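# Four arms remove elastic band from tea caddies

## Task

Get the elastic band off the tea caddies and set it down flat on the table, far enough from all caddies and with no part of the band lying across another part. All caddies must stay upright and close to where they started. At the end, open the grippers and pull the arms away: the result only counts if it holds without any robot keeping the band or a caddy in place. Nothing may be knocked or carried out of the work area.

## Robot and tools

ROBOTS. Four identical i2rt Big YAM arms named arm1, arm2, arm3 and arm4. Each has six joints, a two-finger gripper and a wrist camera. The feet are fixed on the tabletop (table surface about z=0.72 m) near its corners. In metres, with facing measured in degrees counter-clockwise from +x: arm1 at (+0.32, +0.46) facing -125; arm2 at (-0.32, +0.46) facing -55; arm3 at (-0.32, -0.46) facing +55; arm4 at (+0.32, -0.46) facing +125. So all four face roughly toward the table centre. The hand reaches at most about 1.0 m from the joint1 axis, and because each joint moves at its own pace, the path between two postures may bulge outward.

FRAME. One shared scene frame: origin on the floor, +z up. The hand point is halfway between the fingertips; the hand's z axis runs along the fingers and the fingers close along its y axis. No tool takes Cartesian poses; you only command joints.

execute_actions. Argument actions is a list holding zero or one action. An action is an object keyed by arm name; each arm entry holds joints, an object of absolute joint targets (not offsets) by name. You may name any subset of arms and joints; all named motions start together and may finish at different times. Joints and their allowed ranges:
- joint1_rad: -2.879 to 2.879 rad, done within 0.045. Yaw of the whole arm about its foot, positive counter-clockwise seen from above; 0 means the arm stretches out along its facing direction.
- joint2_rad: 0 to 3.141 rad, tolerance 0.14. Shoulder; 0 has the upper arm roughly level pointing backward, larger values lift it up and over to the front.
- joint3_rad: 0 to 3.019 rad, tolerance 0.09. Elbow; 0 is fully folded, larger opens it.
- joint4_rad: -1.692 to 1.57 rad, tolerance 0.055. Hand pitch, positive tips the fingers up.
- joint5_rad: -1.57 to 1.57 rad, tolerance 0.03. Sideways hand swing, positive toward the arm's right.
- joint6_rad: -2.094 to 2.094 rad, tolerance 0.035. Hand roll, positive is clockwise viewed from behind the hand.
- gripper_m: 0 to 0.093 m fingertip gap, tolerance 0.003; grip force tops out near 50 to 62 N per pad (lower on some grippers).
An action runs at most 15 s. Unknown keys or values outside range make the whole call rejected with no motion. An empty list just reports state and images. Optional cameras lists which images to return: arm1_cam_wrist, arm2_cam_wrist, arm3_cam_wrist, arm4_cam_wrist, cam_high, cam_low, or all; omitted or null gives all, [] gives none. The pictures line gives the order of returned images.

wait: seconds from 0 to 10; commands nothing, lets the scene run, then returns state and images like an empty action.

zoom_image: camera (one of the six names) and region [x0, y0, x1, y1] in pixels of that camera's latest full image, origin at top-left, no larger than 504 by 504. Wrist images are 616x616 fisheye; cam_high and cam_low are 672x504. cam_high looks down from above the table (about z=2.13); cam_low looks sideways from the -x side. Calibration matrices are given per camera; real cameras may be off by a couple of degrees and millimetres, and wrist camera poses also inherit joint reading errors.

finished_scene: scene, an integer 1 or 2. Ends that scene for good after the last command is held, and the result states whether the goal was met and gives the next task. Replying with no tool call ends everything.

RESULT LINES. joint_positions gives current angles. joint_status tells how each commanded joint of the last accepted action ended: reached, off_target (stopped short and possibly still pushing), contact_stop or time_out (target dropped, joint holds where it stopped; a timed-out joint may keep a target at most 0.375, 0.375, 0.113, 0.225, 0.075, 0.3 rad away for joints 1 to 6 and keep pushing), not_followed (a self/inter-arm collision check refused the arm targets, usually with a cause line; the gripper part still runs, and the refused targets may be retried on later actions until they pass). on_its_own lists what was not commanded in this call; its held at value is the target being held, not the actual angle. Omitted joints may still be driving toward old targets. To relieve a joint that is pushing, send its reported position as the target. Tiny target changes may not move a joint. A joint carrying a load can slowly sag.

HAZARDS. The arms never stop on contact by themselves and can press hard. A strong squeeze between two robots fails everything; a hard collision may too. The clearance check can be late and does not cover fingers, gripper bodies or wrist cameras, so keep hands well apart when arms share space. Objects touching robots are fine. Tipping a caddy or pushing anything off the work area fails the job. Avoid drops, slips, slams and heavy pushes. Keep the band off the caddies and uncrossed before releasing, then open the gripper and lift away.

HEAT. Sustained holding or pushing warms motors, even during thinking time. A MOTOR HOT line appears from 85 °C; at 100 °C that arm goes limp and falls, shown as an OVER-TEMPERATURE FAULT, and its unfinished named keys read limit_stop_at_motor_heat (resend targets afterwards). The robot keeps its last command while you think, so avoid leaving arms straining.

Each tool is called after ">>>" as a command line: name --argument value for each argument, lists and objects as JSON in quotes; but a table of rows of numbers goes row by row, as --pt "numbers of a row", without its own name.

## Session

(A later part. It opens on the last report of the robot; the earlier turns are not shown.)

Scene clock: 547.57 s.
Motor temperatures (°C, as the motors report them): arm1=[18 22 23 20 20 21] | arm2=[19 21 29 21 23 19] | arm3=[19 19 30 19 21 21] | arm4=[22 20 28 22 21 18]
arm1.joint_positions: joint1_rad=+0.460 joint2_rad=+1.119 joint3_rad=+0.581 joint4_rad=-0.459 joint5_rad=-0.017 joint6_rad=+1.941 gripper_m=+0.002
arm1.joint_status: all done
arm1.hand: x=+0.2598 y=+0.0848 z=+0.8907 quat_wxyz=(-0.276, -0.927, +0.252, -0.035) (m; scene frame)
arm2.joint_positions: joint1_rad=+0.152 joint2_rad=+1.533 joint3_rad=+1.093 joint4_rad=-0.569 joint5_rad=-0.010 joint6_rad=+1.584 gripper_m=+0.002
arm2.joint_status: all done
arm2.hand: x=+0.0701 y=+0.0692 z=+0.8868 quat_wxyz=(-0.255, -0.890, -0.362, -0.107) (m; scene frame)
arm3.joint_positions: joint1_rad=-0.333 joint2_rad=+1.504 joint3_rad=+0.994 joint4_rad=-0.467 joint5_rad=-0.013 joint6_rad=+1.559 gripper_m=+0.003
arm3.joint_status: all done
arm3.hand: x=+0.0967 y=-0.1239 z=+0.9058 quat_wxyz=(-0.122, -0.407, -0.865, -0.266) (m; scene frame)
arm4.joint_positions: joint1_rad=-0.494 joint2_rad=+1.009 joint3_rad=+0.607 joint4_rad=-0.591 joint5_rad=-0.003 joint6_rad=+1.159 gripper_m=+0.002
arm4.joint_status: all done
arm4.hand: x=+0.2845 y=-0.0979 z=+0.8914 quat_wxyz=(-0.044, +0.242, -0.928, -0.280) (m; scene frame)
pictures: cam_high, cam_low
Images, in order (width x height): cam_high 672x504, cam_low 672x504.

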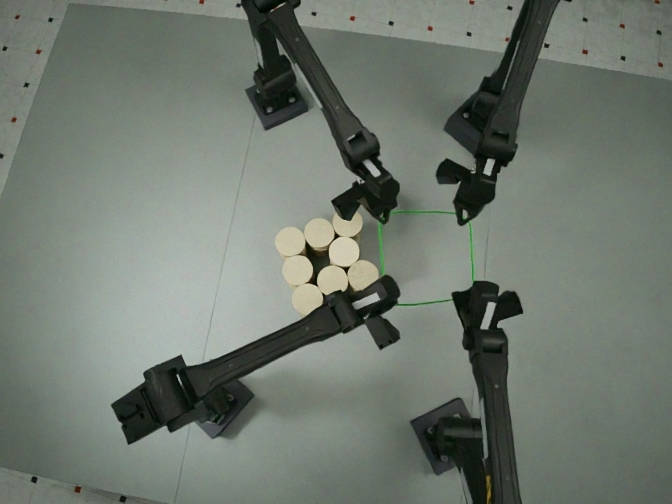

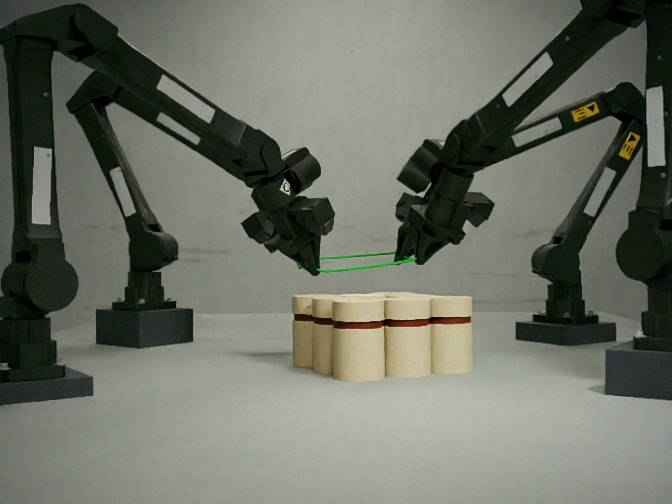

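>>> execute_actions --actions '[{"arm1":{"joints":{"joint1_rad":0.882,"joint2_rad":1.23,"joint3_rad":0.57,"joint4_rad":-0.43,"joint6_rad":2.09}},"arm2":{"joints":{"joint1_rad":0.351,"joint2_rad":1.84,"joint3_rad":1.49,"joint4_rad":-0.70,"joint6_rad":1.75}},"arm3":{"joints":{"joint1_rad":-0.428,"joint2_rad":1.89,"joint3_rad":1.455,"joint4_rad":-0.63,"joint6_rad":1.4}},"arm4":{"joints":{"joint1_rad":-0.842,"joint2_rad":1.174,"joint3_rad":0.665,"joint4_rad":-0.55,"joint6_rad":0.8}}}]' --cameras '["cam_high","cam_low"]'

Scene clock: 565.93 s.
Motor temperatures (°C, as the motors report them): arm1=[18 22 23 20 20 21] | arm2=[19 22 33 21 22 19] | arm3=[19 20 33 19 20 21] | arm4=[22 20 30 22 20 18]
arm1.joint_positions: joint1_rad=+0.879 joint2_rad=+1.226 joint3_rad=+0.572 joint4_rad=-0.431 joint5_rad=-0.016 joint6_rad=+2.084 gripper_m=+0.002
arm1.joint_status: all done
arm1.hand: x=+0.4161 y=+0.0961 z=+0.8523 quat_wxyz=(-0.215, -0.964, +0.125, -0.096) (m; scene frame)
arm2.joint_positions: joint1_rad=+0.353 joint2_rad=+1.846 joint3_rad=+1.428 joint4_rad=-0.689 joint5_rad=-0.005 joint6_rad=+1.733 gripper_m=+0.002
arm2.joint_status: all done
arm2.hand: x=+0.2205 y=+0.0998 z=+0.8460 quat_wxyz=(-0.193, -0.893, -0.389, -0.122) (m; scene frame)
arm3.joint_positions: joint1_rad=-0.417 joint2_rad=+1.873 joint3_rad=+1.412 joint4_rad=-0.616 joint5_rad=-0.012 joint6_rad=+1.410 gripper_m=+0.003
arm3.joint_status: all done
arm3.hand: x=+0.2249 y=-0.0915 z=+0.8680 quat_wxyz=(-0.126, -0.384, -0.890, -0.209) (m; scene frame)
arm4.joint_positions: joint1_rad=-0.841 joint2_rad=+1.182 joint3_rad=+0.628 joint4_rad=-0.556 joint5_rad=-0.003 joint6_rad=+0.807 gripper_m=+0.002
arm4.joint_status: all done
arm4.hand: x=+0.4130 y=-0.0962 z=+0.8455 quat_wxyz=(-0.111, +0.248, -0.942, -0.199) (m; scene frame)
pictures: cam_high, cam_low
Images, in order (width x height): cam_high 672x504, cam_low 672x504.

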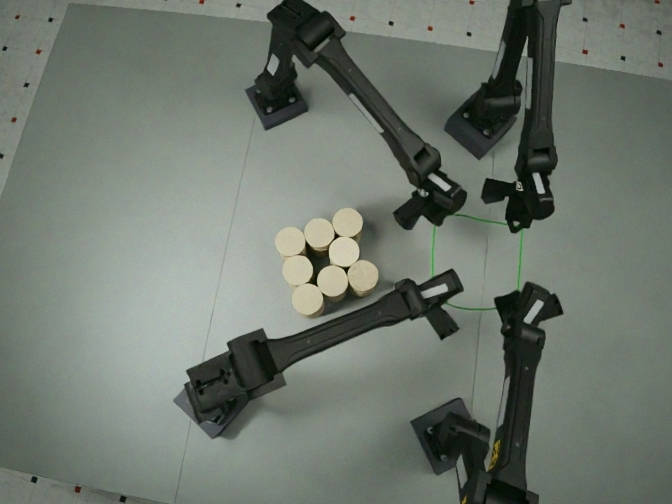

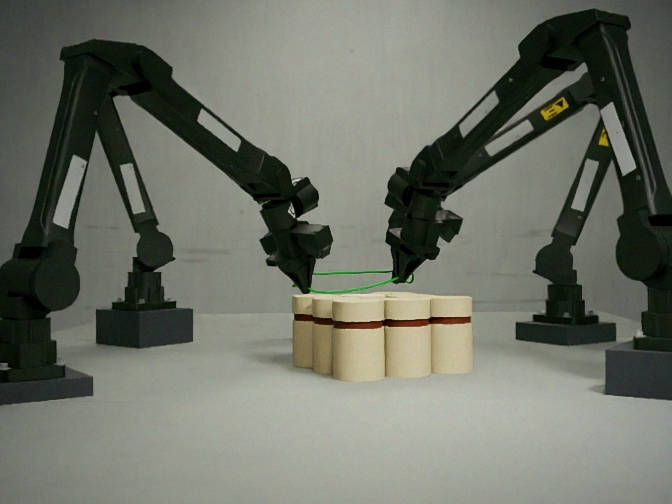

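>>> execute_actions --actions '[{"arm1":{"joints":{"joint2_rad":1.56,"joint3_rad":0.46,"joint4_rad":0.03}},"arm2":{"joints":{"joint2_rad":1.97,"joint3_rad":1.323,"joint4_rad":-0.415}},"arm3":{"joints":{"joint2_rad":2.065,"joint3_rad":1.333,"joint4_rad":-0.35}},"arm4":{"joints":{"joint2_rad":1.432,"joint3_rad":0.49,"joint4_rad":-0.115}}}]' --cameras '["cam_high","cam_low"]'

Scene clock: 578.57 s.
Motor temperatures (°C, as the motors report them): arm1=[18 22 23 20 20 21] | arm2=[19 23 34 21 22 19] | arm3=[19 21 34 19 20 21] | arm4=[22 20 29 22 20 18]
arm1.joint_positions: joint1_rad=+0.879 joint2_rad=+1.546 joint3_rad=+0.467 joint4_rad=+0.022 joint5_rad=-0.014 joint6_rad=+2.089 gripper_m=+0.002
arm1.joint_status: all done
arm1.hand: x=+0.4172 y=+0.0913 z=+0.7523 quat_wxyz=(-0.228, -0.960, +0.127, -0.101) (m; scene frame)
arm2.joint_positions: joint1_rad=+0.353 joint2_rad=+1.980 joint3_rad=+1.321 joint4_rad=-0.430 joint5_rad=-0.005 joint6_rad=+1.735 gripper_m=+0.002
arm2.joint_status: all done
arm2.hand: x=+0.2209 y=+0.0984 z=+0.7433 quat_wxyz=(-0.200, -0.891, -0.388, -0.126) (m; scene frame)
arm3.joint_positions: joint1_rad=-0.417 joint2_rad=+2.056 joint3_rad=+1.324 joint4_rad=-0.364 joint5_rad=-0.012 joint6_rad=+1.409 gripper_m=+0.003
arm3.joint_status: all done
arm3.hand: x=+0.2228 y=-0.0932 z=+0.7431 quat_wxyz=(-0.122, -0.385, -0.892, -0.202) (m; scene frame)
arm4.joint_positions: joint1_rad=-0.841 joint2_rad=+1.438 joint3_rad=+0.496 joint4_rad=-0.130 joint5_rad=-0.004 joint6_rad=+0.804 gripper_m=+0.002
arm4.joint_status: all done
arm4.hand: x=+0.4145 y=-0.0908 z=+0.7498 quat_wxyz=(-0.120, +0.248, -0.937, -0.215) (m; scene frame)
pictures: cam_high, cam_low
Images, in order (width x height): cam_high 672x504, cam_low 672x504.

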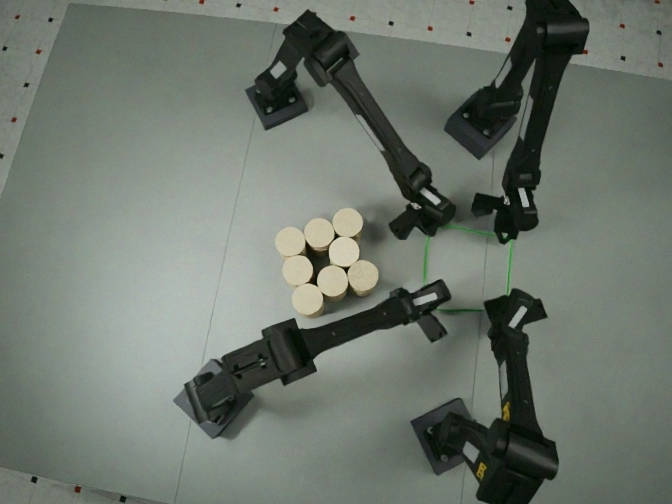

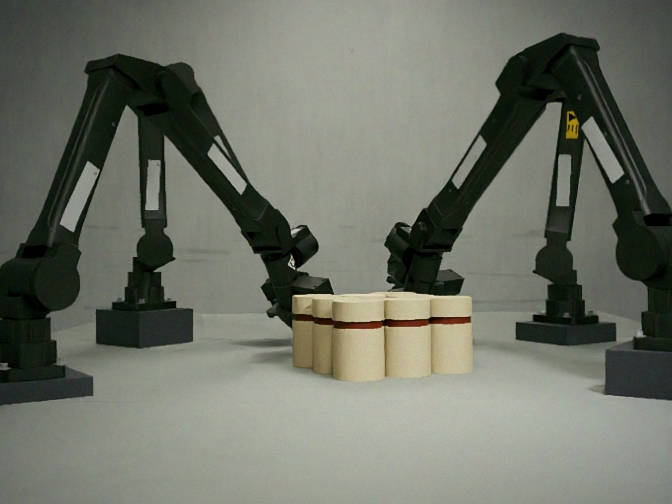

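>>> execute_actions --actions '[{"arm1":{"joints":{"joint2_rad":1.62}},"arm2":{"joints":{"joint3_rad":1.295}},"arm3":{"joints":{"joint3_rad":1.30}},"arm4":{"joints":{"joint2_rad":1.49}}}]' --cameras '[]'

>>> execute_actions --actions '[{"arm1":{"joints":{"gripper_m":0.022}},"arm2":{"joints":{"gripper_m":0.022}},"arm3":{"joints":{"gripper_m":0.022}},"arm4":{"joints":{"gripper_m":0.022}}}]' --cameras '["arm1_cam_wrist","arm2_cam_wrist","arm3_cam_wrist","arm4_cam_wrist"]'

Scene clock: 586.17 s.
Motor temperatures (°C, as the motors report them): arm1=[18 22 23 20 20 21] | arm2=[19 23 32 21 21 19] | arm3=[19 22 32 20 20 21] | arm4=[22 20 28 22 20 18]
arm1.joint_positions: joint1_rad=+0.879 joint2_rad=+1.605 joint3_rad=+0.467 joint4_rad=+0.029 joint5_rad=-0.014 joint6_rad=+2.089 gripper_m=+0.002
arm1.joint_status: all done
arm1.hand: x=+0.4149 y=+0.1003 z=+0.7322 quat_wxyz=(-0.205, -0.966, +0.128, -0.092) (m; scene frame)
arm2.joint_positions: joint1_rad=+0.353 joint2_rad=+1.980 joint3_rad=+1.306 joint4_rad=-0.428 joint5_rad=-0.005 joint6_rad=+1.735 gripper_m=+0.002
arm2.joint_status: all done
arm2.hand: x=+0.2153 y=+0.1020 z=+0.7372 quat_wxyz=(-0.194, -0.892, -0.388, -0.123) (m; scene frame)
arm3.joint_positions: joint1_rad=-0.417 joint2_rad=+2.056 joint3_rad=+1.306 joint4_rad=-0.360 joint5_rad=-0.012 joint6_rad=+1.409 gripper_m=+0.003
arm3.joint_status: all done
arm3.hand: x=+0.2162 y=-0.0976 z=+0.7363 quat_wxyz=(-0.118, -0.386, -0.894, -0.196) (m; scene frame)
arm4.joint_positions: joint1_rad=-0.841 joint2_rad=+1.486 joint3_rad=+0.496 joint4_rad=-0.123 joint5_rad=-0.004 joint6_rad=+0.804 gripper_m=+0.002
arm4.joint_status: all done
arm4.hand: x=+0.4131 y=-0.0963 z=+0.7334 quat_wxyz=(-0.110, +0.249, -0.942, -0.197) (m; scene frame)
pictures: none
No camera images: the call's "cameras" was empty. Leave "cameras" out to get every camera's image.

Scene clock: 586.67 s.
Motor temperatures (°C, as the motors report them): arm1=[18 22 22 20 20 21] | arm2=[19 23 32 21 21 19] | arm3=[19 22 32 20 20 21] | arm4=[22 20 28 22 20 18]
arm1.joint_positions: joint1_rad=+0.879 joint2_rad=+1.601 joint3_rad=+0.468 joint4_rad=+0.039 joint5_rad=-0.010 joint6_rad=+2.089 gripper_m=+0.022
arm1.joint_status: all done
arm1.hand: x=+0.4153 y=+0.0965 z=+0.7351 quat_wxyz=(-0.213, -0.964, +0.128, -0.093) (m; scene frame)
arm2.joint_positions: joint1_rad=+0.353 joint2_rad=+1.978 joint3_rad=+1.306 joint4_rad=-0.425 joint5_rad=-0.006 joint6_rad=+1.735 gripper_m=+0.022
arm2.joint_status: all done
arm2.hand: x=+0.2163 y=+0.1015 z=+0.7391 quat_wxyz=(-0.197, -0.892, -0.388, -0.125) (m; scene frame)
arm3.joint_positions: joint1_rad=-0.417 joint2_rad=+2.053 joint3_rad=+1.306 joint4_rad=-0.349 joint5_rad=-0.012 joint6_rad=+1.409 gripper_m=+0.022
arm3.joint_status: all done
arm3.hand: x=+0.2185 y=-0.0960 z=+0.7391 quat_wxyz=(-0.121, -0.385, -0.893, -0.201) (m; scene frame)
arm4.joint_positions: joint1_rad=-0.841 joint2_rad=+1.486 joint3_rad=+0.493 joint4_rad=-0.123 joint5_rad=-0.003 joint6_rad=+0.804 gripper_m=+0.022
arm4.joint_status: all done
arm4.hand: x=+0.4129 y=-0.0975 z=+0.7327 quat_wxyz=(-0.110, +0.249, -0.942, -0.196) (m; scene frame)
pictures: arm1_cam_wrist, arm2_cam_wrist, arm3_cam_wrist, arm4_cam_wrist
camera_calibration (this result's frames):
arm1_cam_wrist: T_world_to_cam=[[0.288852, 0.869943, -0.399704, 0.091104], [0.69172, 0.0989984, 0.715348, -0.820902], [0.661882, -0.483113, -0.573161, 0.314735], [0, 0, 0, 1]] pos_world=[0.333202, 0.154065, 0.804039]
arm2_cam_wrist: T_world_to_cam=[[-0.644917, 0.616102, -0.452216, 0.41041], [0.319767, 0.754956, 0.57253, -0.562257], [0.69414, 0.224631, -0.683893, 0.461313], [0, 0, 0, 1]] pos_world=[0.124256, 0.0679995, 0.822992]
arm3_cam_wrist: T_world_to_cam=[[-0.641367, -0.618843, -0.453522, 0.420221], [-0.762116, 0.445705, 0.469602, -0.132764], [-0.0884723, 0.646823, -0.757491, 0.765211], [0, 0, 0, 1]] pos_world=[0.236035, -0.175732, 0.832566]
arm4_cam_wrist: T_world_to_cam=[[0.512976, -0.800849, -0.309025, -0.0645622], [-0.757343, -0.591706, 0.276252, 0.0580298], [-0.404089, 0.0923272, -0.910048, 0.968939], [0, 0, 0, 1]] pos_world=[0.468605, -0.106827, 0.845799]
Images, in order (width x height): arm1_cam_wrist 616x616, arm2_cam_wrist 616x616, arm3_cam_wrist 616x616, arm4_cam_wrist 616x616.

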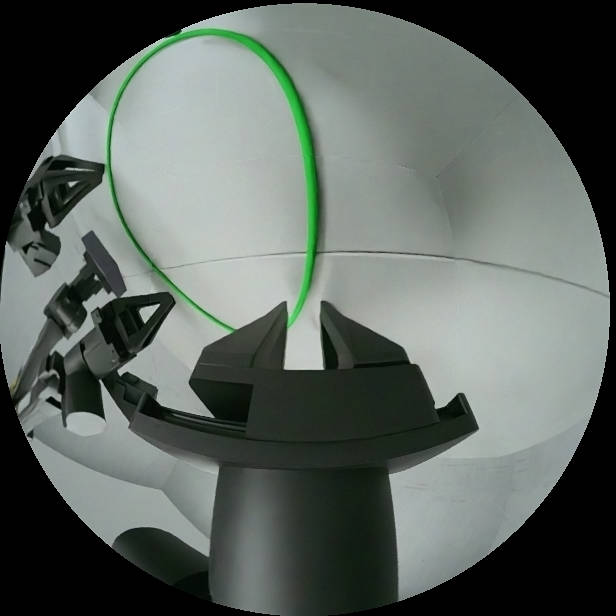

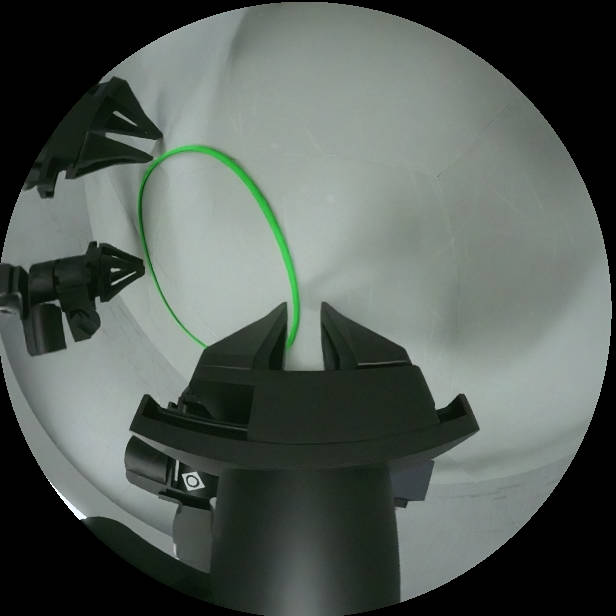

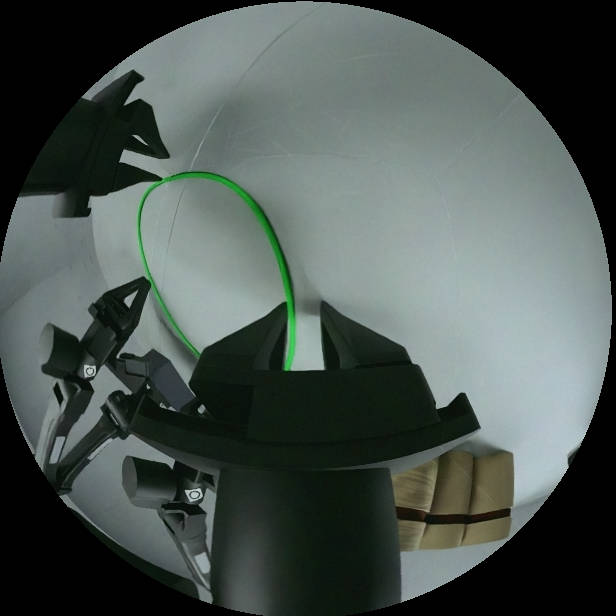

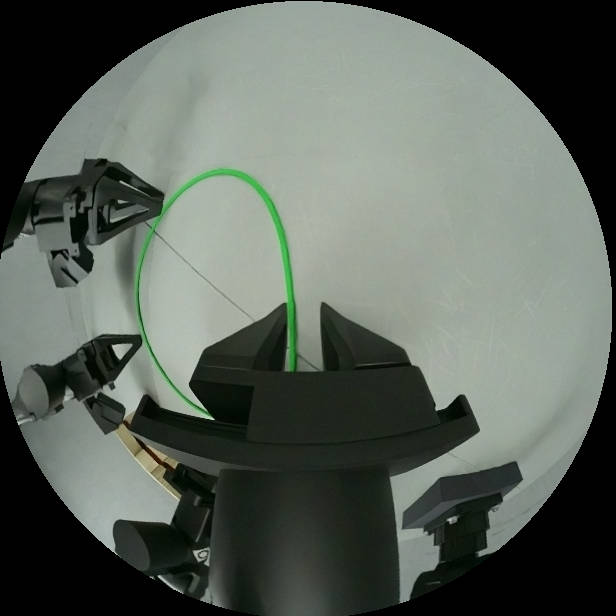

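>>> execute_actions --actions '[]'

Scene clock: 610.10 s.
Motor temperatures (°C, as the motors report them): arm1=[18 22 22 20 20 21] | arm2=[19 24 29 21 21 19] | arm3=[19 23 30 20 20 21] | arm4=[22 20 26 22 20 18]
arm1.joint_positions: joint1_rad=+0.879 joint2_rad=+1.601 joint3_rad=+0.468 joint4_rad=+0.039 joint5_rad=-0.010 joint6_rad=+2.089 gripper_m=+0.022
arm1.joint_status: all done
arm1.hand: x=+0.4153 y=+0.0965 z=+0.7351 quat_wxyz=(-0.213, -0.964, +0.128, -0.093) (m; scene frame)
arm2.joint_positions: joint1_rad=+0.353 joint2_rad=+1.978 joint3_rad=+1.306 joint4_rad=-0.425 joint5_rad=-0.006 joint6_rad=+1.735 gripper_m=+0.022
arm2.joint_status: all done
arm2.hand: x=+0.2163 y=+0.1015 z=+0.7391 quat_wxyz=(-0.197, -0.892, -0.388, -0.125) (m; scene frame)
arm3.joint_positions: joint1_rad=-0.417 joint2_rad=+2.053 joint3_rad=+1.306 joint4_rad=-0.349 joint5_rad=-0.012 joint6_rad=+1.409 gripper_m=+0.022
arm3.joint_status: all done
arm3.hand: x=+0.2185 y=-0.0960 z=+0.7391 quat_wxyz=(-0.121, -0.385, -0.893, -0.201) (m; scene frame)
arm4.joint_positions: joint1_rad=-0.841 joint2_rad=+1.486 joint3_rad=+0.493 joint4_rad=-0.123 joint5_rad=-0.003 joint6_rad=+0.804 gripper_m=+0.022
arm4.joint_status: all done
arm4.hand: x=+0.4129 y=-0.0975 z=+0.7327 quat_wxyz=(-0.110, +0.249, -0.942, -0.196) (m; scene frame)
pictures: arm1_cam_wrist, arm2_cam_wrist, arm3_cam_wrist, arm4_cam_wrist, cam_high, cam_low
camera_calibration (this result's frames):
arm1_cam_wrist: T_world_to_cam=[[0.288852, 0.869943, -0.399704, 0.091104], [0.69172, 0.0989984, 0.715348, -0.820902], [0.661882, -0.483113, -0.573161, 0.314735], [0, 0, 0, 1]] pos_world=[0.333202, 0.154065, 0.804039]
arm2_cam_wrist: T_world_to_cam=[[-0.644917, 0.616102, -0.452216, 0.41041], [0.319767, 0.754956, 0.57253, -0.562257], [0.69414, 0.224631, -0.683893, 0.461313], [0, 0, 0, 1]] pos_world=[0.124256, 0.0679995, 0.822992]
arm3_cam_wrist: T_world_to_cam=[[-0.641367, -0.618843, -0.453522, 0.420221], [-0.762116, 0.445705, 0.469602, -0.132764], [-0.0884723, 0.646823, -0.757491, 0.765211], [0, 0, 0, 1]] pos_world=[0.236035, -0.175732, 0.832566]
arm4_cam_wrist: T_world_to_cam=[[0.512976, -0.800849, -0.309025, -0.0645622], [-0.757343, -0.591706, 0.276252, 0.0580298], [-0.404089, 0.0923272, -0.910048, 0.968939], [0, 0, 0, 1]] pos_world=[0.468605, -0.106827, 0.845799]
Images, in order (width x height): arm1_cam_wrist 616x616, arm2_cam_wrist 616x616, arm3_cam_wrist 616x616, arm4_cam_wrist 616x616, cam_high 672x504, cam_low 672x504.

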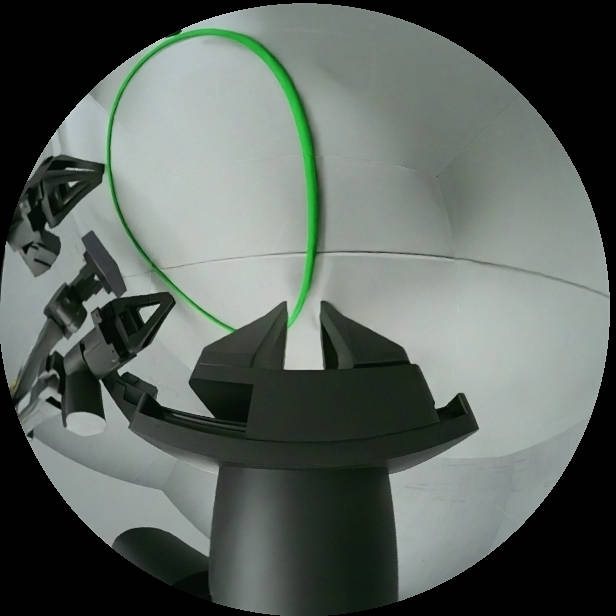

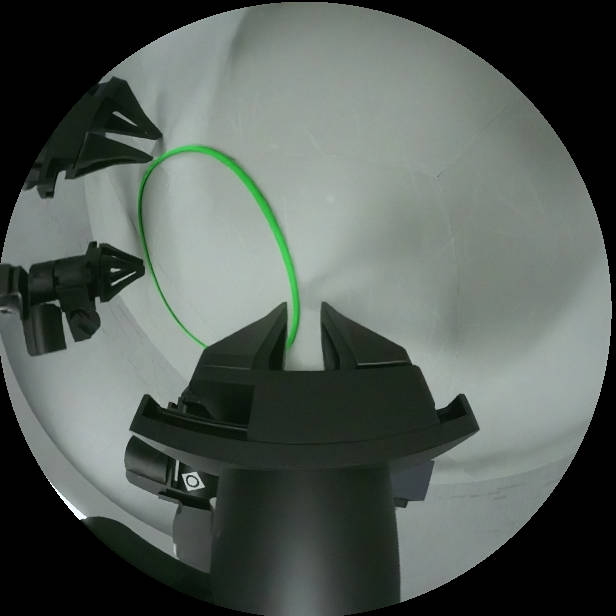

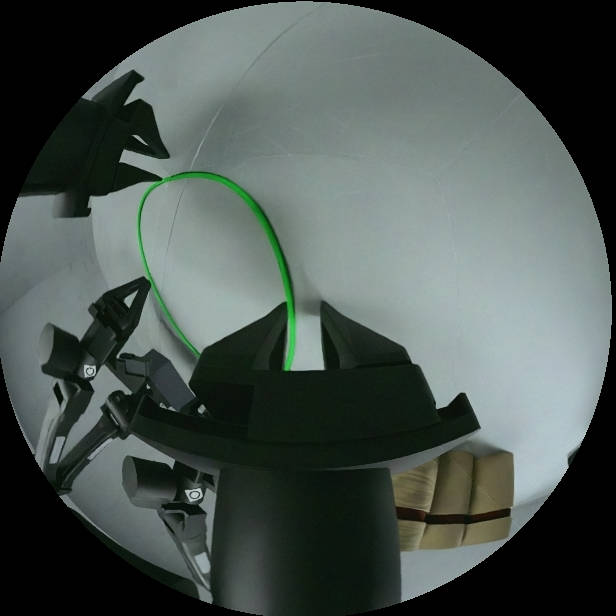

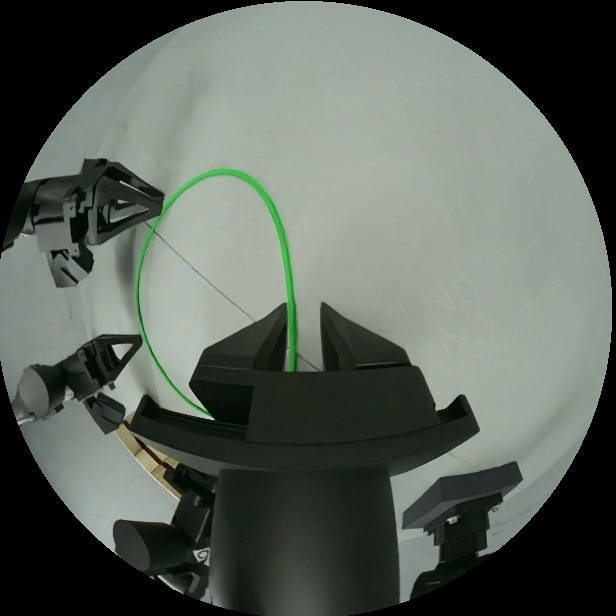

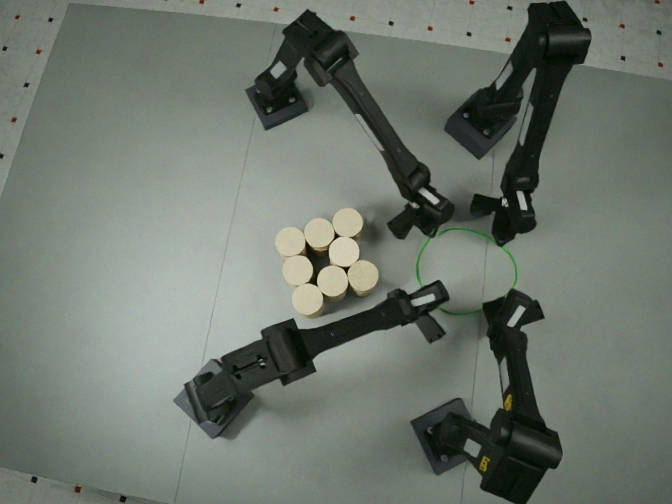

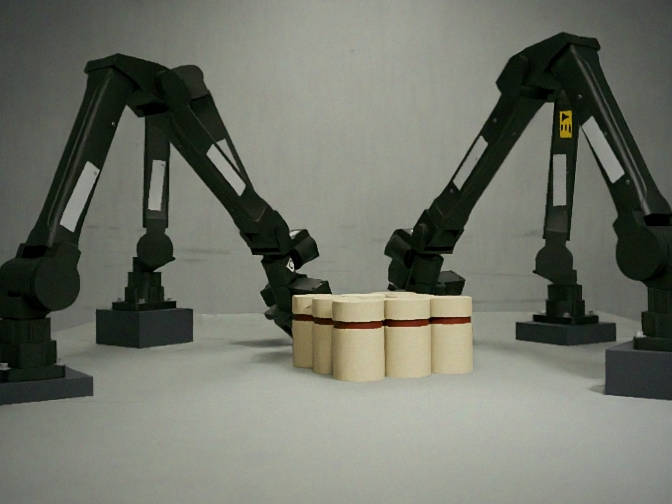

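>>> execute_actions --actions '[{"arm1":{"joints":{"joint2_rad":1.42,"joint1_rad":0.93}},"arm2":{"joints":{"joint2_rad":1.80,"joint3_rad":1.25}},"arm3":{"joints":{"joint2_rad":1.87,"joint3_rad":1.25}},"arm4":{"joints":{"joint2_rad":1.31}}}]' --cameras '["cam_high","cam_low","arm1_cam_wrist"]'

Scene clock: 618.77 s.
Motor temperatures (°C, as the motors report them): arm1=[18 22 22 20 20 21] | arm2=[19 24 29 21 21 19] | arm3=[19 23 29 20 20 21] | arm4=[22 20 26 22 20 18]
arm1.joint_positions: joint1_rad=+0.928 joint2_rad=+1.411 joint3_rad=+0.458 joint4_rad=+0.035 joint5_rad=-0.013 joint6_rad=+2.089 gripper_m=+0.022
arm1.joint_status: all done
arm1.hand: x=+0.4405 y=+0.0790 z=+0.8008 quat_wxyz=(-0.287, -0.943, +0.101, -0.133) (m; scene frame)
arm2.joint_positions: joint1_rad=+0.353 joint2_rad=+1.788 joint3_rad=+1.248 joint4_rad=-0.423 joint5_rad=-0.006 joint6_rad=+1.735 gripper_m=+0.022
arm2.joint_status: all done
arm2.hand: x=+0.2109 y=+0.1061 z=+0.8321 quat_wxyz=(-0.251, -0.875, -0.381, -0.160) (m; scene frame)
arm3.joint_positions: joint1_rad=-0.417 joint2_rad=+1.852 joint3_rad=+1.237 joint4_rad=-0.349 joint5_rad=-0.012 joint6_rad=+1.408 gripper_m=+0.022
arm3.joint_status: all done
arm3.hand: x=+0.2137 y=-0.0994 z=+0.8359 quat_wxyz=(-0.156, -0.377, -0.877, -0.254) (m; scene frame)
arm4.joint_positions: joint1_rad=-0.841 joint2_rad=+1.302 joint3_rad=+0.488 joint4_rad=-0.123 joint5_rad=-0.003 joint6_rad=+0.804 gripper_m=+0.022
arm4.joint_status: all done
arm4.hand: x=+0.4179 y=-0.0776 z=+0.7978 quat_wxyz=(-0.152, +0.244, -0.919, -0.272) (m; scene frame)
pictures: arm1_cam_wrist, cam_high, cam_low
camera_calibration (this result's frames):
arm1_cam_wrist: T_world_to_cam=[[0.270072, 0.805849, -0.526942, 0.240558], [0.646564, 0.25374, 0.719424, -0.879235], [0.713453, -0.534998, -0.452505, 0.212012], [0, 0, 0, 1]] pos_world=[0.352253, 0.14267, 0.85524]
Images, in order (width x height): arm1_cam_wrist 616x616, cam_high 672x504, cam_low 672x504.

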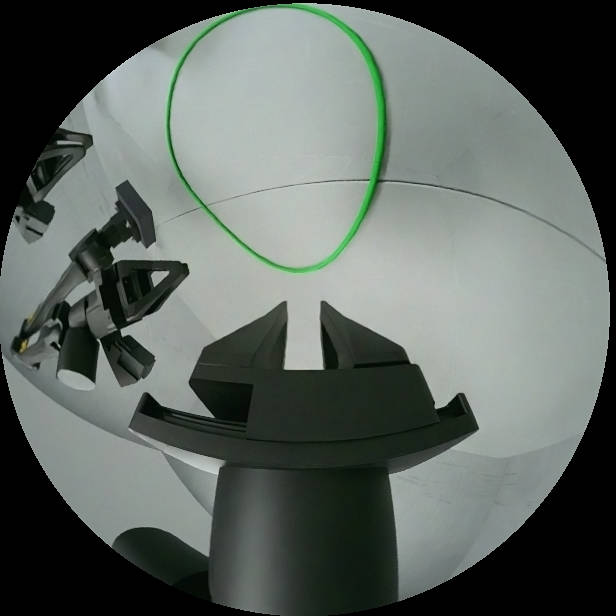

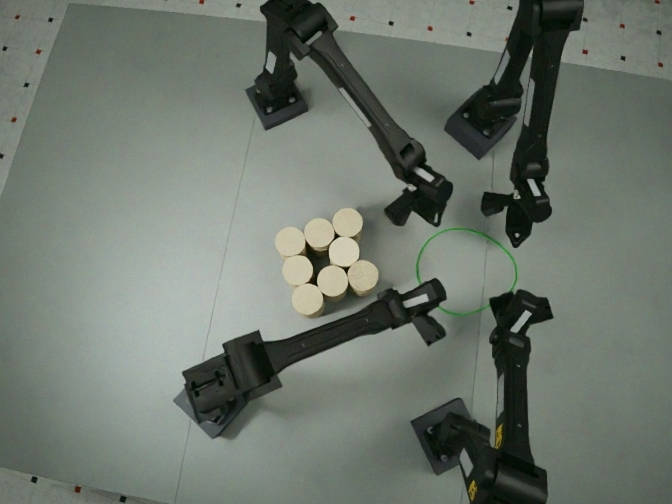

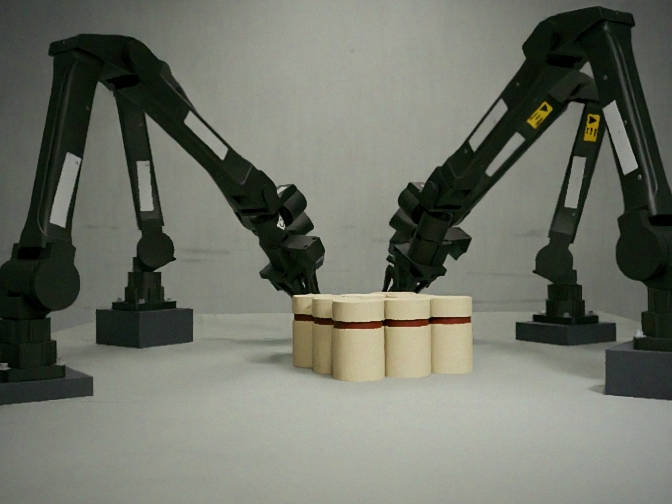

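>>> execute_actions --actions '[{"arm1":{"joints":{"joint2_rad":1.2,"joint3_rad":0.6,"joint4_rad":-0.58,"joint6_rad":1.0,"gripper_m":0}},"arm2":{"joints":{"joint2_rad":0.9,"joint3_rad":0.8,"joint4_rad":-1.0}},"arm3":{"joints":{"joint2_rad":1.2,"joint3_rad":0.9,"joint4_rad":-0.8,"gripper_m":0}},"arm4":{"joints":{"joint2_rad":0.8,"joint4_rad":-0.8}}}]' --cameras '["cam_high"]'

Scene clock: 676.73 s.
Motor temperatures (°C, as the motors report them): arm1=[18 22 23 20 20 21] | arm2=[19 23 30 22 21 19] | arm3=[19 23 32 20 20 21] | arm4=[22 20 27 22 19 18]
arm1.joint_positions: joint1_rad=+0.928 joint2_rad=+1.185 joint3_rad=+0.594 joint4_rad=-0.572 joint5_rad=-0.013 joint6_rad=+1.009 gripper_m=+0.001
arm1.joint_status: all done
arm1.hand: x=+0.4278 y=+0.1192 z=+0.8608 quat_wxyz=(-0.197, -0.890, -0.411, +0.018) (m; scene frame)
arm2.joint_positions: joint1_rad=+0.353 joint2_rad=+0.897 joint3_rad=+0.812 joint4_rad=-0.990 joint5_rad=-0.006 joint6_rad=+1.735 gripper_m=+0.022
arm2.joint_status: all done
arm2.hand: x=-0.0385 y=+0.2746 z=+0.9662 quat_wxyz=(-0.206, -0.889, -0.387, -0.131) (m; scene frame)
arm3.joint_positions: joint1_rad=-0.417 joint2_rad=+1.189 joint3_rad=+0.900 joint4_rad=-0.787 joint5_rad=-0.012 joint6_rad=+1.408 gripper_m=+0.000
arm3.joint_status: all done
arm3.hand: x=+0.0333 y=-0.2209 z=+0.9653 quat_wxyz=(-0.127, -0.384, -0.890, -0.210) (m; scene frame)
arm4.joint_positions: joint1_rad=-0.841 joint2_rad=+0.799 joint3_rad=+0.488 joint4_rad=-0.789 joint5_rad=-0.003 joint6_rad=+0.804 gripper_m=+0.022
arm4.joint_status: all done
arm4.hand: x=+0.3896 y=-0.1869 z=+0.8734 quat_wxyz=(-0.114, +0.249, -0.940, -0.203) (m; scene frame)
pictures: cam_high
Images, in order (width x height): cam_high 672x504.

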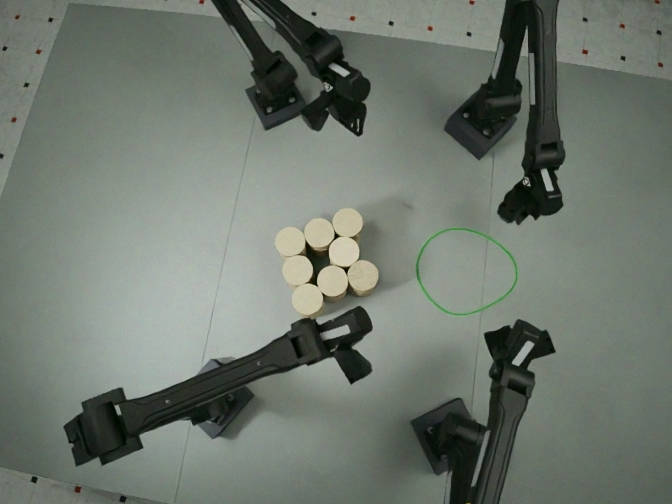

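>>> execute_actions --actions '[{"arm1":{"joints":{"joint1_rad":0.0,"joint2_rad":1.45,"joint3_rad":1.03,"joint4_rad":-0.59}},"arm2":{"joints":{"joint1_rad":-0.6}},"arm3":{"joints":{"joint1_rad":0.06}}}]' --cameras '[]'

>>> execute_actions --actions '[{"arm1":{"joints":{"joint2_rad":1.73}}}]' --cameras '["cam_high","cam_low","arm1_cam_wrist"]'

Scene clock: 688.60 s.
Motor temperatures (°C, as the motors report them): arm1=[18 22 23 20 20 21] | arm2=[19 22 30 21 20 19] | arm3=[19 22 32 19 20 21] | arm4=[22 20 27 22 19 18]
arm1.joint_positions: joint1_rad=-0.005 joint2_rad=+1.446 joint3_rad=+1.016 joint4_rad=-0.588 joint5_rad=-0.015 joint6_rad=+1.007 gripper_m=+0.001
arm1.joint_status: all done
arm1.hand: x=+0.0161 y=+0.0388 z=+0.9378 quat_wxyz=(-0.225, -0.963, +0.030, +0.147) (m; scene frame)
arm2.joint_positions: joint1_rad=-0.598 joint2_rad=+0.897 joint3_rad=+0.812 joint4_rad=-0.990 joint5_rad=-0.008 joint6_rad=+1.735 gripper_m=+0.022
arm2.joint_status: all done
arm2.hand: x=-0.3073 y=+0.1252 z=+0.9693 quat_wxyz=(-0.247, -0.967, +0.063, -0.024) (m; scene frame)
arm3.joint_positions: joint1_rad=+0.056 joint2_rad=+1.189 joint3_rad=+0.900 joint4_rad=-0.787 joint5_rad=-0.010 joint6_rad=+1.408 gripper_m=+0.000
arm3.joint_status: all done
arm3.hand: x=-0.1143 y=-0.0864 z=+0.9655 quat_wxyz=(-0.075, -0.164, -0.955, -0.234) (m; scene frame)
arm4.joint_positions: joint1_rad=-0.841 joint2_rad=+0.799 joint3_rad=+0.488 joint4_rad=-0.789 joint5_rad=-0.003 joint6_rad=+0.804 gripper_m=+0.022
arm4.joint_status: not commanded
arm4.hand: x=+0.3896 y=-0.1869 z=+0.8734 quat_wxyz=(-0.114, +0.249, -0.940, -0.203) (m; scene frame)
pictures: none
No camera images: the call's "cameras" was empty. Leave "cameras" out to get every camera's image.

Scene clock: 689.70 s.
Motor temperatures (°C, as the motors report them): arm1=[18 22 24 20 20 21] | arm2=[19 22 30 21 20 19] | arm3=[19 22 32 19 20 21] | arm4=[22 20 27 22 19 18]
arm1.joint_positions: joint1_rad=-0.005 joint2_rad=+1.736 joint3_rad=+1.016 joint4_rad=-0.588 joint5_rad=-0.015 joint6_rad=+1.007 gripper_m=+0.001
arm1.joint_status: all done
arm1.hand: x=+0.0257 y=+0.0534 z=+0.7954 quat_wxyz=(-0.107, -0.991, +0.032, +0.068) (m; scene frame)
arm2.joint_positions: joint1_rad=-0.598 joint2_rad=+0.897 joint3_rad=+0.812 joint4_rad=-0.990 joint5_rad=-0.008 joint6_rad=+1.735 gripper_m=+0.022
arm2.joint_status: not commanded
arm2.hand: x=-0.3073 y=+0.1252 z=+0.9693 quat_wxyz=(-0.247, -0.967, +0.063, -0.024) (m; scene frame)
arm3.joint_positions: joint1_rad=+0.056 joint2_rad=+1.189 joint3_rad=+0.900 joint4_rad=-0.787 joint5_rad=-0.010 joint6_rad=+1.408 gripper_m=+0.000
arm3.joint_status: not commanded
arm3.hand: x=-0.1143 y=-0.0864 z=+0.9655 quat_wxyz=(-0.075, -0.164, -0.955, -0.234) (m; scene frame)
arm4.joint_positions: joint1_rad=-0.841 joint2_rad=+0.799 joint3_rad=+0.488 joint4_rad=-0.789 joint5_rad=-0.003 joint6_rad=+0.804 gripper_m=+0.022
arm4.joint_status: not commanded
arm4.hand: x=+0.3896 y=-0.1869 z=+0.8734 quat_wxyz=(-0.114, +0.249, -0.940, -0.203) (m; scene frame)
pictures: arm1_cam_wrist, cam_high, cam_low
camera_calibration (this result's frames):
arm1_cam_wrist: T_world_to_cam=[[0.0480295, 0.971528, -0.232005, 0.132623], [0.87885, 0.0692777, 0.472041, -0.399941], [0.474674, -0.22657, -0.8505, 0.798044], [0, 0, 0, 1]] pos_world=[-0.0336919, 0.0796732, 0.898295]
Images, in order (width x height): arm1_cam_wrist 616x616, cam_high 672x504, cam_low 672x504.

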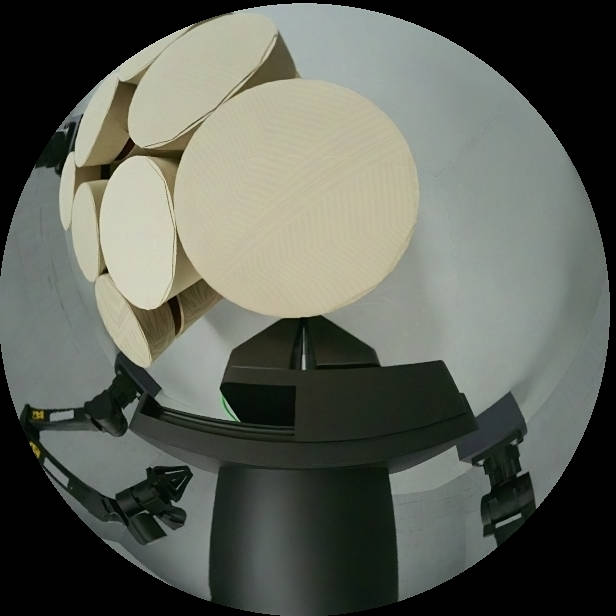

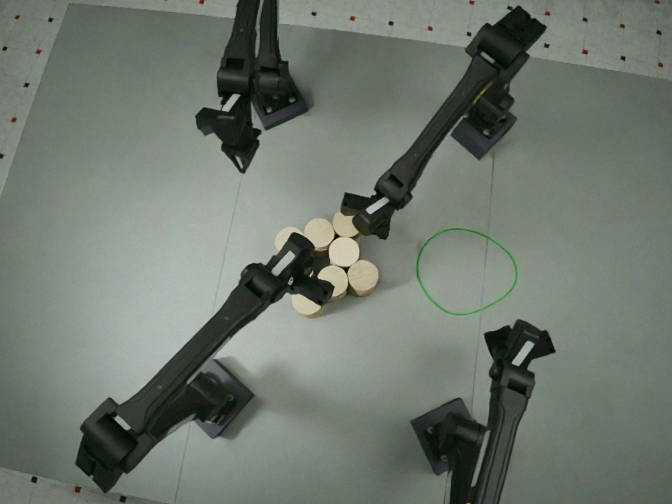

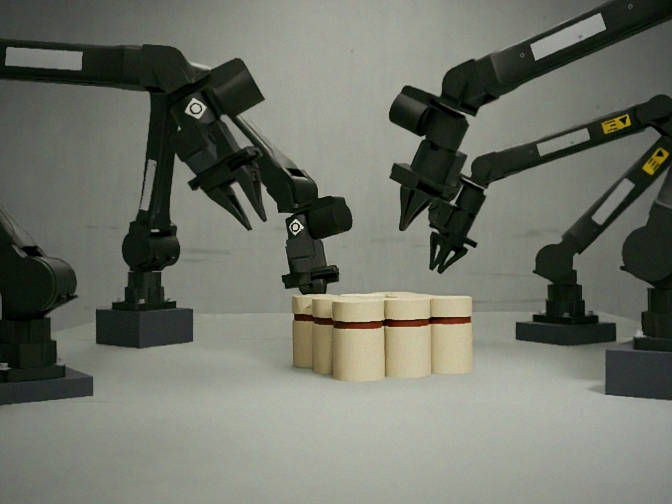

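Aligned. Push to B.

>>> execute_actions --actions '[{"arm1":{"joints":{"joint1_rad":-0.062,"joint2_rad":1.765,"joint3_rad":1.09,"joint4_rad":-0.615}}}]' --cameras '["cam_high","arm1_cam_wrist"]'

Scene clock: 693.17 s.
Motor temperatures (°C, as the motors report them): arm1=[18 22 24 20 20 21] | arm2=[19 22 30 21 20 19] | arm3=[19 22 32 19 20 21] | arm4=[22 20 28 22 19 18]
arm1.joint_positions: joint1_rad=-0.059 joint2_rad=+1.740 joint3_rad=+1.059 joint4_rad=-0.610 joint5_rad=-0.017 joint6_rad=+1.007 gripper_m=+0.001
arm1.joint_status: all done
arm1.hand: x=-0.0055 y=+0.0579 z=+0.8076 quat_wxyz=(-0.113, -0.989, +0.059, +0.075) (m; scene frame)
arm2.joint_positions: joint1_rad=-0.598 joint2_rad=+0.897 joint3_rad=+0.812 joint4_rad=-0.990 joint5_rad=-0.008 joint6_rad=+1.735 gripper_m=+0.022
arm2.joint_status: not commanded
arm2.hand: x=-0.3073 y=+0.1252 z=+0.9693 quat_wxyz=(-0.247, -0.967, +0.063, -0.024) (m; scene frame)
arm3.joint_positions: joint1_rad=+0.056 joint2_rad=+1.189 joint3_rad=+0.900 joint4_rad=-0.787 joint5_rad=-0.010 joint6_rad=+1.408 gripper_m=+0.000
arm3.joint_status: not commanded
arm3.hand: x=-0.1143 y=-0.0864 z=+0.9655 quat_wxyz=(-0.075, -0.164, -0.955, -0.234) (m; scene frame)
arm4.joint_positions: joint1_rad=-0.841 joint2_rad=+0.799 joint3_rad=+0.488 joint4_rad=-0.789 joint5_rad=-0.003 joint6_rad=+0.804 gripper_m=+0.022
arm4.joint_status: not commanded
arm4.hand: x=+0.3896 y=-0.1869 z=+0.8734 quat_wxyz=(-0.114, +0.249, -0.940, -0.203) (m; scene frame)
pictures: arm1_cam_wrist, cam_high
camera_calibration (this result's frames):
arm1_cam_wrist: T_world_to_cam=[[0.0978254, 0.963918, -0.247573, 0.145891], [0.886199, 0.0288269, 0.462408, -0.368468], [0.45286, -0.264634, -0.851403, 0.82705], [0, 0, 0, 1]] pos_world=[-0.0622731, 0.0888602, 0.910654]
Images, in order (width x height): arm1_cam_wrist 616x616, cam_high 672x504.

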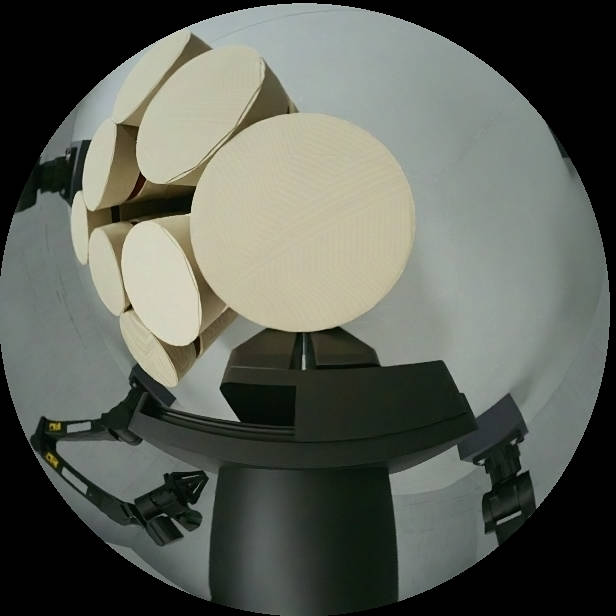

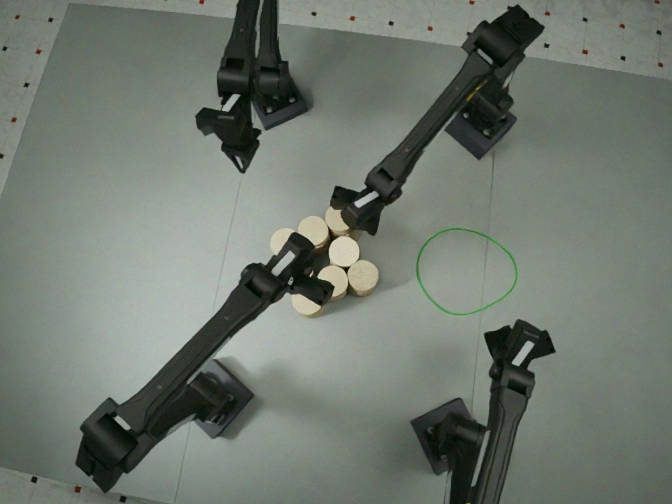

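>>> execute_actions --actions '[{"arm1":{"joints":{"joint1_rad":0.5,"joint2_rad":0.9,"joint3_rad":0.7,"joint4_rad":-0.9}},"arm3":{"joints":{"joint1_rad":0.06,"joint2_rad":1.52,"joint3_rad":1.11,"joint4_rad":-0.975,"joint6_rad":1.57}}}]' --cameras '["cam_high","arm3_cam_wrist"]'

Scene clock: 698.50 s.
Motor temperatures (°C, as the motors report them): arm1=[18 22 24 20 20 21] | arm2=[19 22 30 21 20 19] | arm3=[19 22 33 19 20 21] | arm4=[22 20 28 22 19 18]
arm1.joint_positions: joint1_rad=+0.496 joint2_rad=+0.898 joint3_rad=+0.704 joint4_rad=-0.894 joint5_rad=-0.016 joint6_rad=+1.007 gripper_m=+0.001
arm1.joint_status: all done
arm1.hand: x=+0.2797 y=+0.1327 z=+0.9706 quat_wxyz=(-0.223, -0.949, -0.211, +0.073) (m; scene frame)
arm2.joint_positions: joint1_rad=-0.598 joint2_rad=+0.897 joint3_rad=+0.812 joint4_rad=-0.990 joint5_rad=-0.008 joint6_rad=+1.735 gripper_m=+0.022
arm2.joint_status: not commanded
arm2.hand: x=-0.3073 y=+0.1252 z=+0.9693 quat_wxyz=(-0.247, -0.967, +0.063, -0.024) (m; scene frame)
arm3.joint_positions: joint1_rad=+0.056 joint2_rad=+1.512 joint3_rad=+1.077 joint4_rad=-0.964 joint5_rad=-0.010 joint6_rad=+1.560 gripper_m=+0.000
arm3.joint_status: all done
arm3.hand: x=-0.1001 y=-0.0605 z=+0.8930 quat_wxyz=(-0.017, -0.244, -0.966, -0.085) (m; scene frame)
arm4.joint_positions: joint1_rad=-0.841 joint2_rad=+0.799 joint3_rad=+0.488 joint4_rad=-0.789 joint5_rad=-0.003 joint6_rad=+0.804 gripper_m=+0.022
arm4.joint_status: not commanded
arm4.hand: x=+0.3896 y=-0.1869 z=+0.8734 quat_wxyz=(-0.114, +0.249, -0.940, -0.203) (m; scene frame)
pictures: arm3_cam_wrist, cam_high
camera_calibration (this result's frames):
arm3_cam_wrist: T_world_to_cam=[[-0.472578, -0.864011, -0.173654, 0.0597747], [-0.756897, 0.296987, 0.582156, -0.572629], [-0.451416, 0.406552, -0.794317, 0.812626], [0, 0, 0, 1]] pos_world=[-0.0383403, -0.108666, 0.989222]
Images, in order (width x height): arm3_cam_wrist 616x616, cam_high 672x504.

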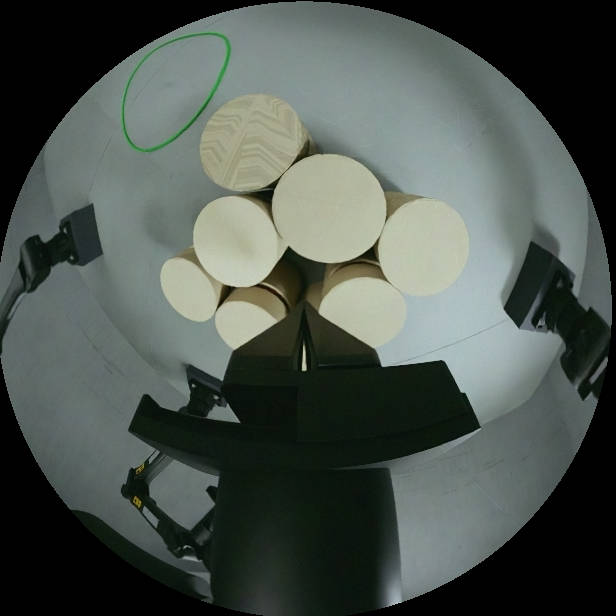

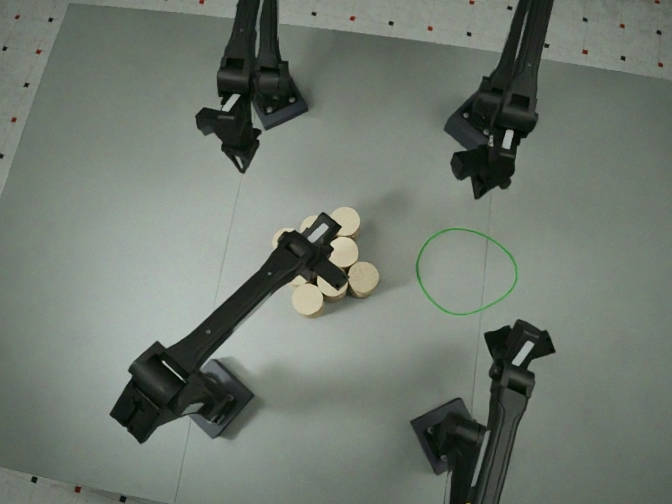

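>>> execute_actions --actions '[{"arm3":{"joints":{"joint2_rad":1.645,"joint3_rad":0.98,"joint4_rad":-0.735}}}]' --cameras '["arm3_cam_wrist","cam_low"]'

Scene clock: 705.73 s.
Motor temperatures (°C, as the motors report them): arm1=[18 22 24 20 20 21] | arm2=[19 22 30 21 20 19] | arm3=[19 22 33 19 20 21] | arm4=[22 20 28 22 19 18]
arm1.joint_positions: joint1_rad=+0.496 joint2_rad=+0.898 joint3_rad=+0.704 joint4_rad=-0.894 joint5_rad=-0.016 joint6_rad=+1.007 gripper_m=+0.001
arm1.joint_status: not commanded
arm1.hand: x=+0.2797 y=+0.1327 z=+0.9706 quat_wxyz=(-0.223, -0.949, -0.211, +0.073) (m; scene frame)
arm2.joint_positions: joint1_rad=-0.598 joint2_rad=+0.897 joint3_rad=+0.812 joint4_rad=-0.990 joint5_rad=-0.008 joint6_rad=+1.735 gripper_m=+0.022
arm2.joint_status: not commanded
arm2.hand: x=-0.3073 y=+0.1252 z=+0.9693 quat_wxyz=(-0.247, -0.967, +0.063, -0.024) (m; scene frame)
arm3.joint_positions: joint1_rad=+0.057 joint2_rad=+1.625 joint3_rad=+0.984 joint4_rad=-0.750 joint5_rad=-0.012 joint6_rad=+1.564 gripper_m=+0.000
arm3.joint_status: all done
arm3.hand: x=-0.0986 y=-0.0566 z=+0.8179 quat_wxyz=(-0.017, -0.245, -0.965, -0.089) (m; scene frame)
arm4.joint_positions: joint1_rad=-0.841 joint2_rad=+0.799 joint3_rad=+0.488 joint4_rad=-0.789 joint5_rad=-0.003 joint6_rad=+0.804 gripper_m=+0.022
arm4.joint_status: not commanded
arm4.hand: x=+0.3896 y=-0.1869 z=+0.8734 quat_wxyz=(-0.114, +0.249, -0.940, -0.203) (m; scene frame)
pictures: arm3_cam_wrist, cam_low
camera_calibration (this result's frames):
arm3_cam_wrist: T_world_to_cam=[[-0.474383, -0.861719, -0.180004, 0.0559735], [-0.757117, 0.295047, 0.582856, -0.529713], [-0.449148, 0.412781, -0.792387, 0.751095], [0, 0, 0, 1]] pos_world=[-0.037149, -0.105514, 0.91398]
Images, in order (width x height): arm3_cam_wrist 616x616, cam_low 672x504.

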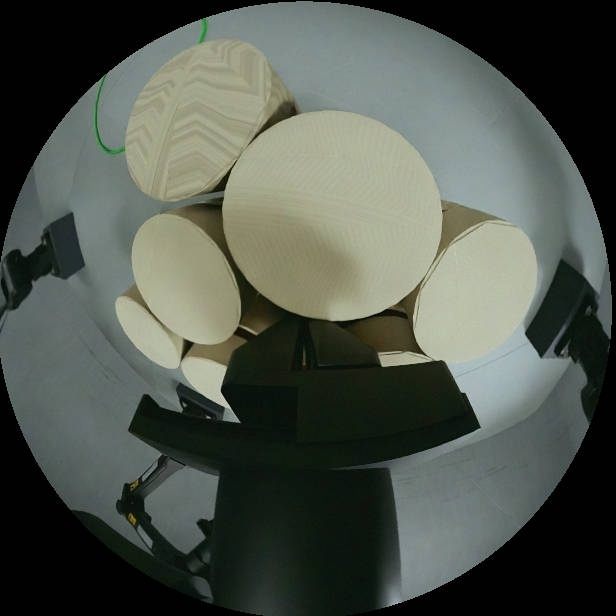

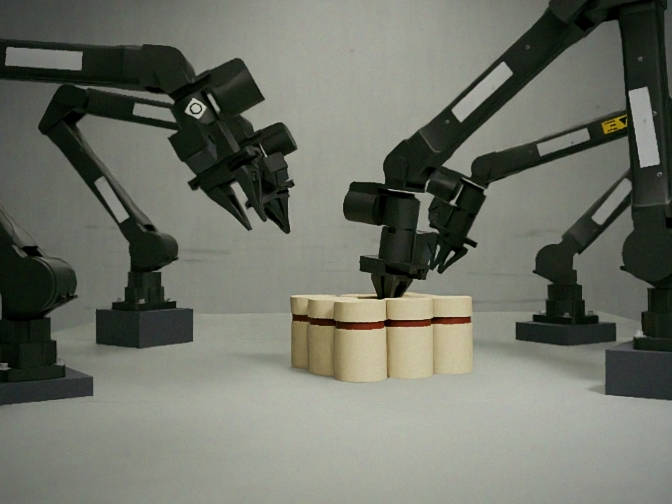

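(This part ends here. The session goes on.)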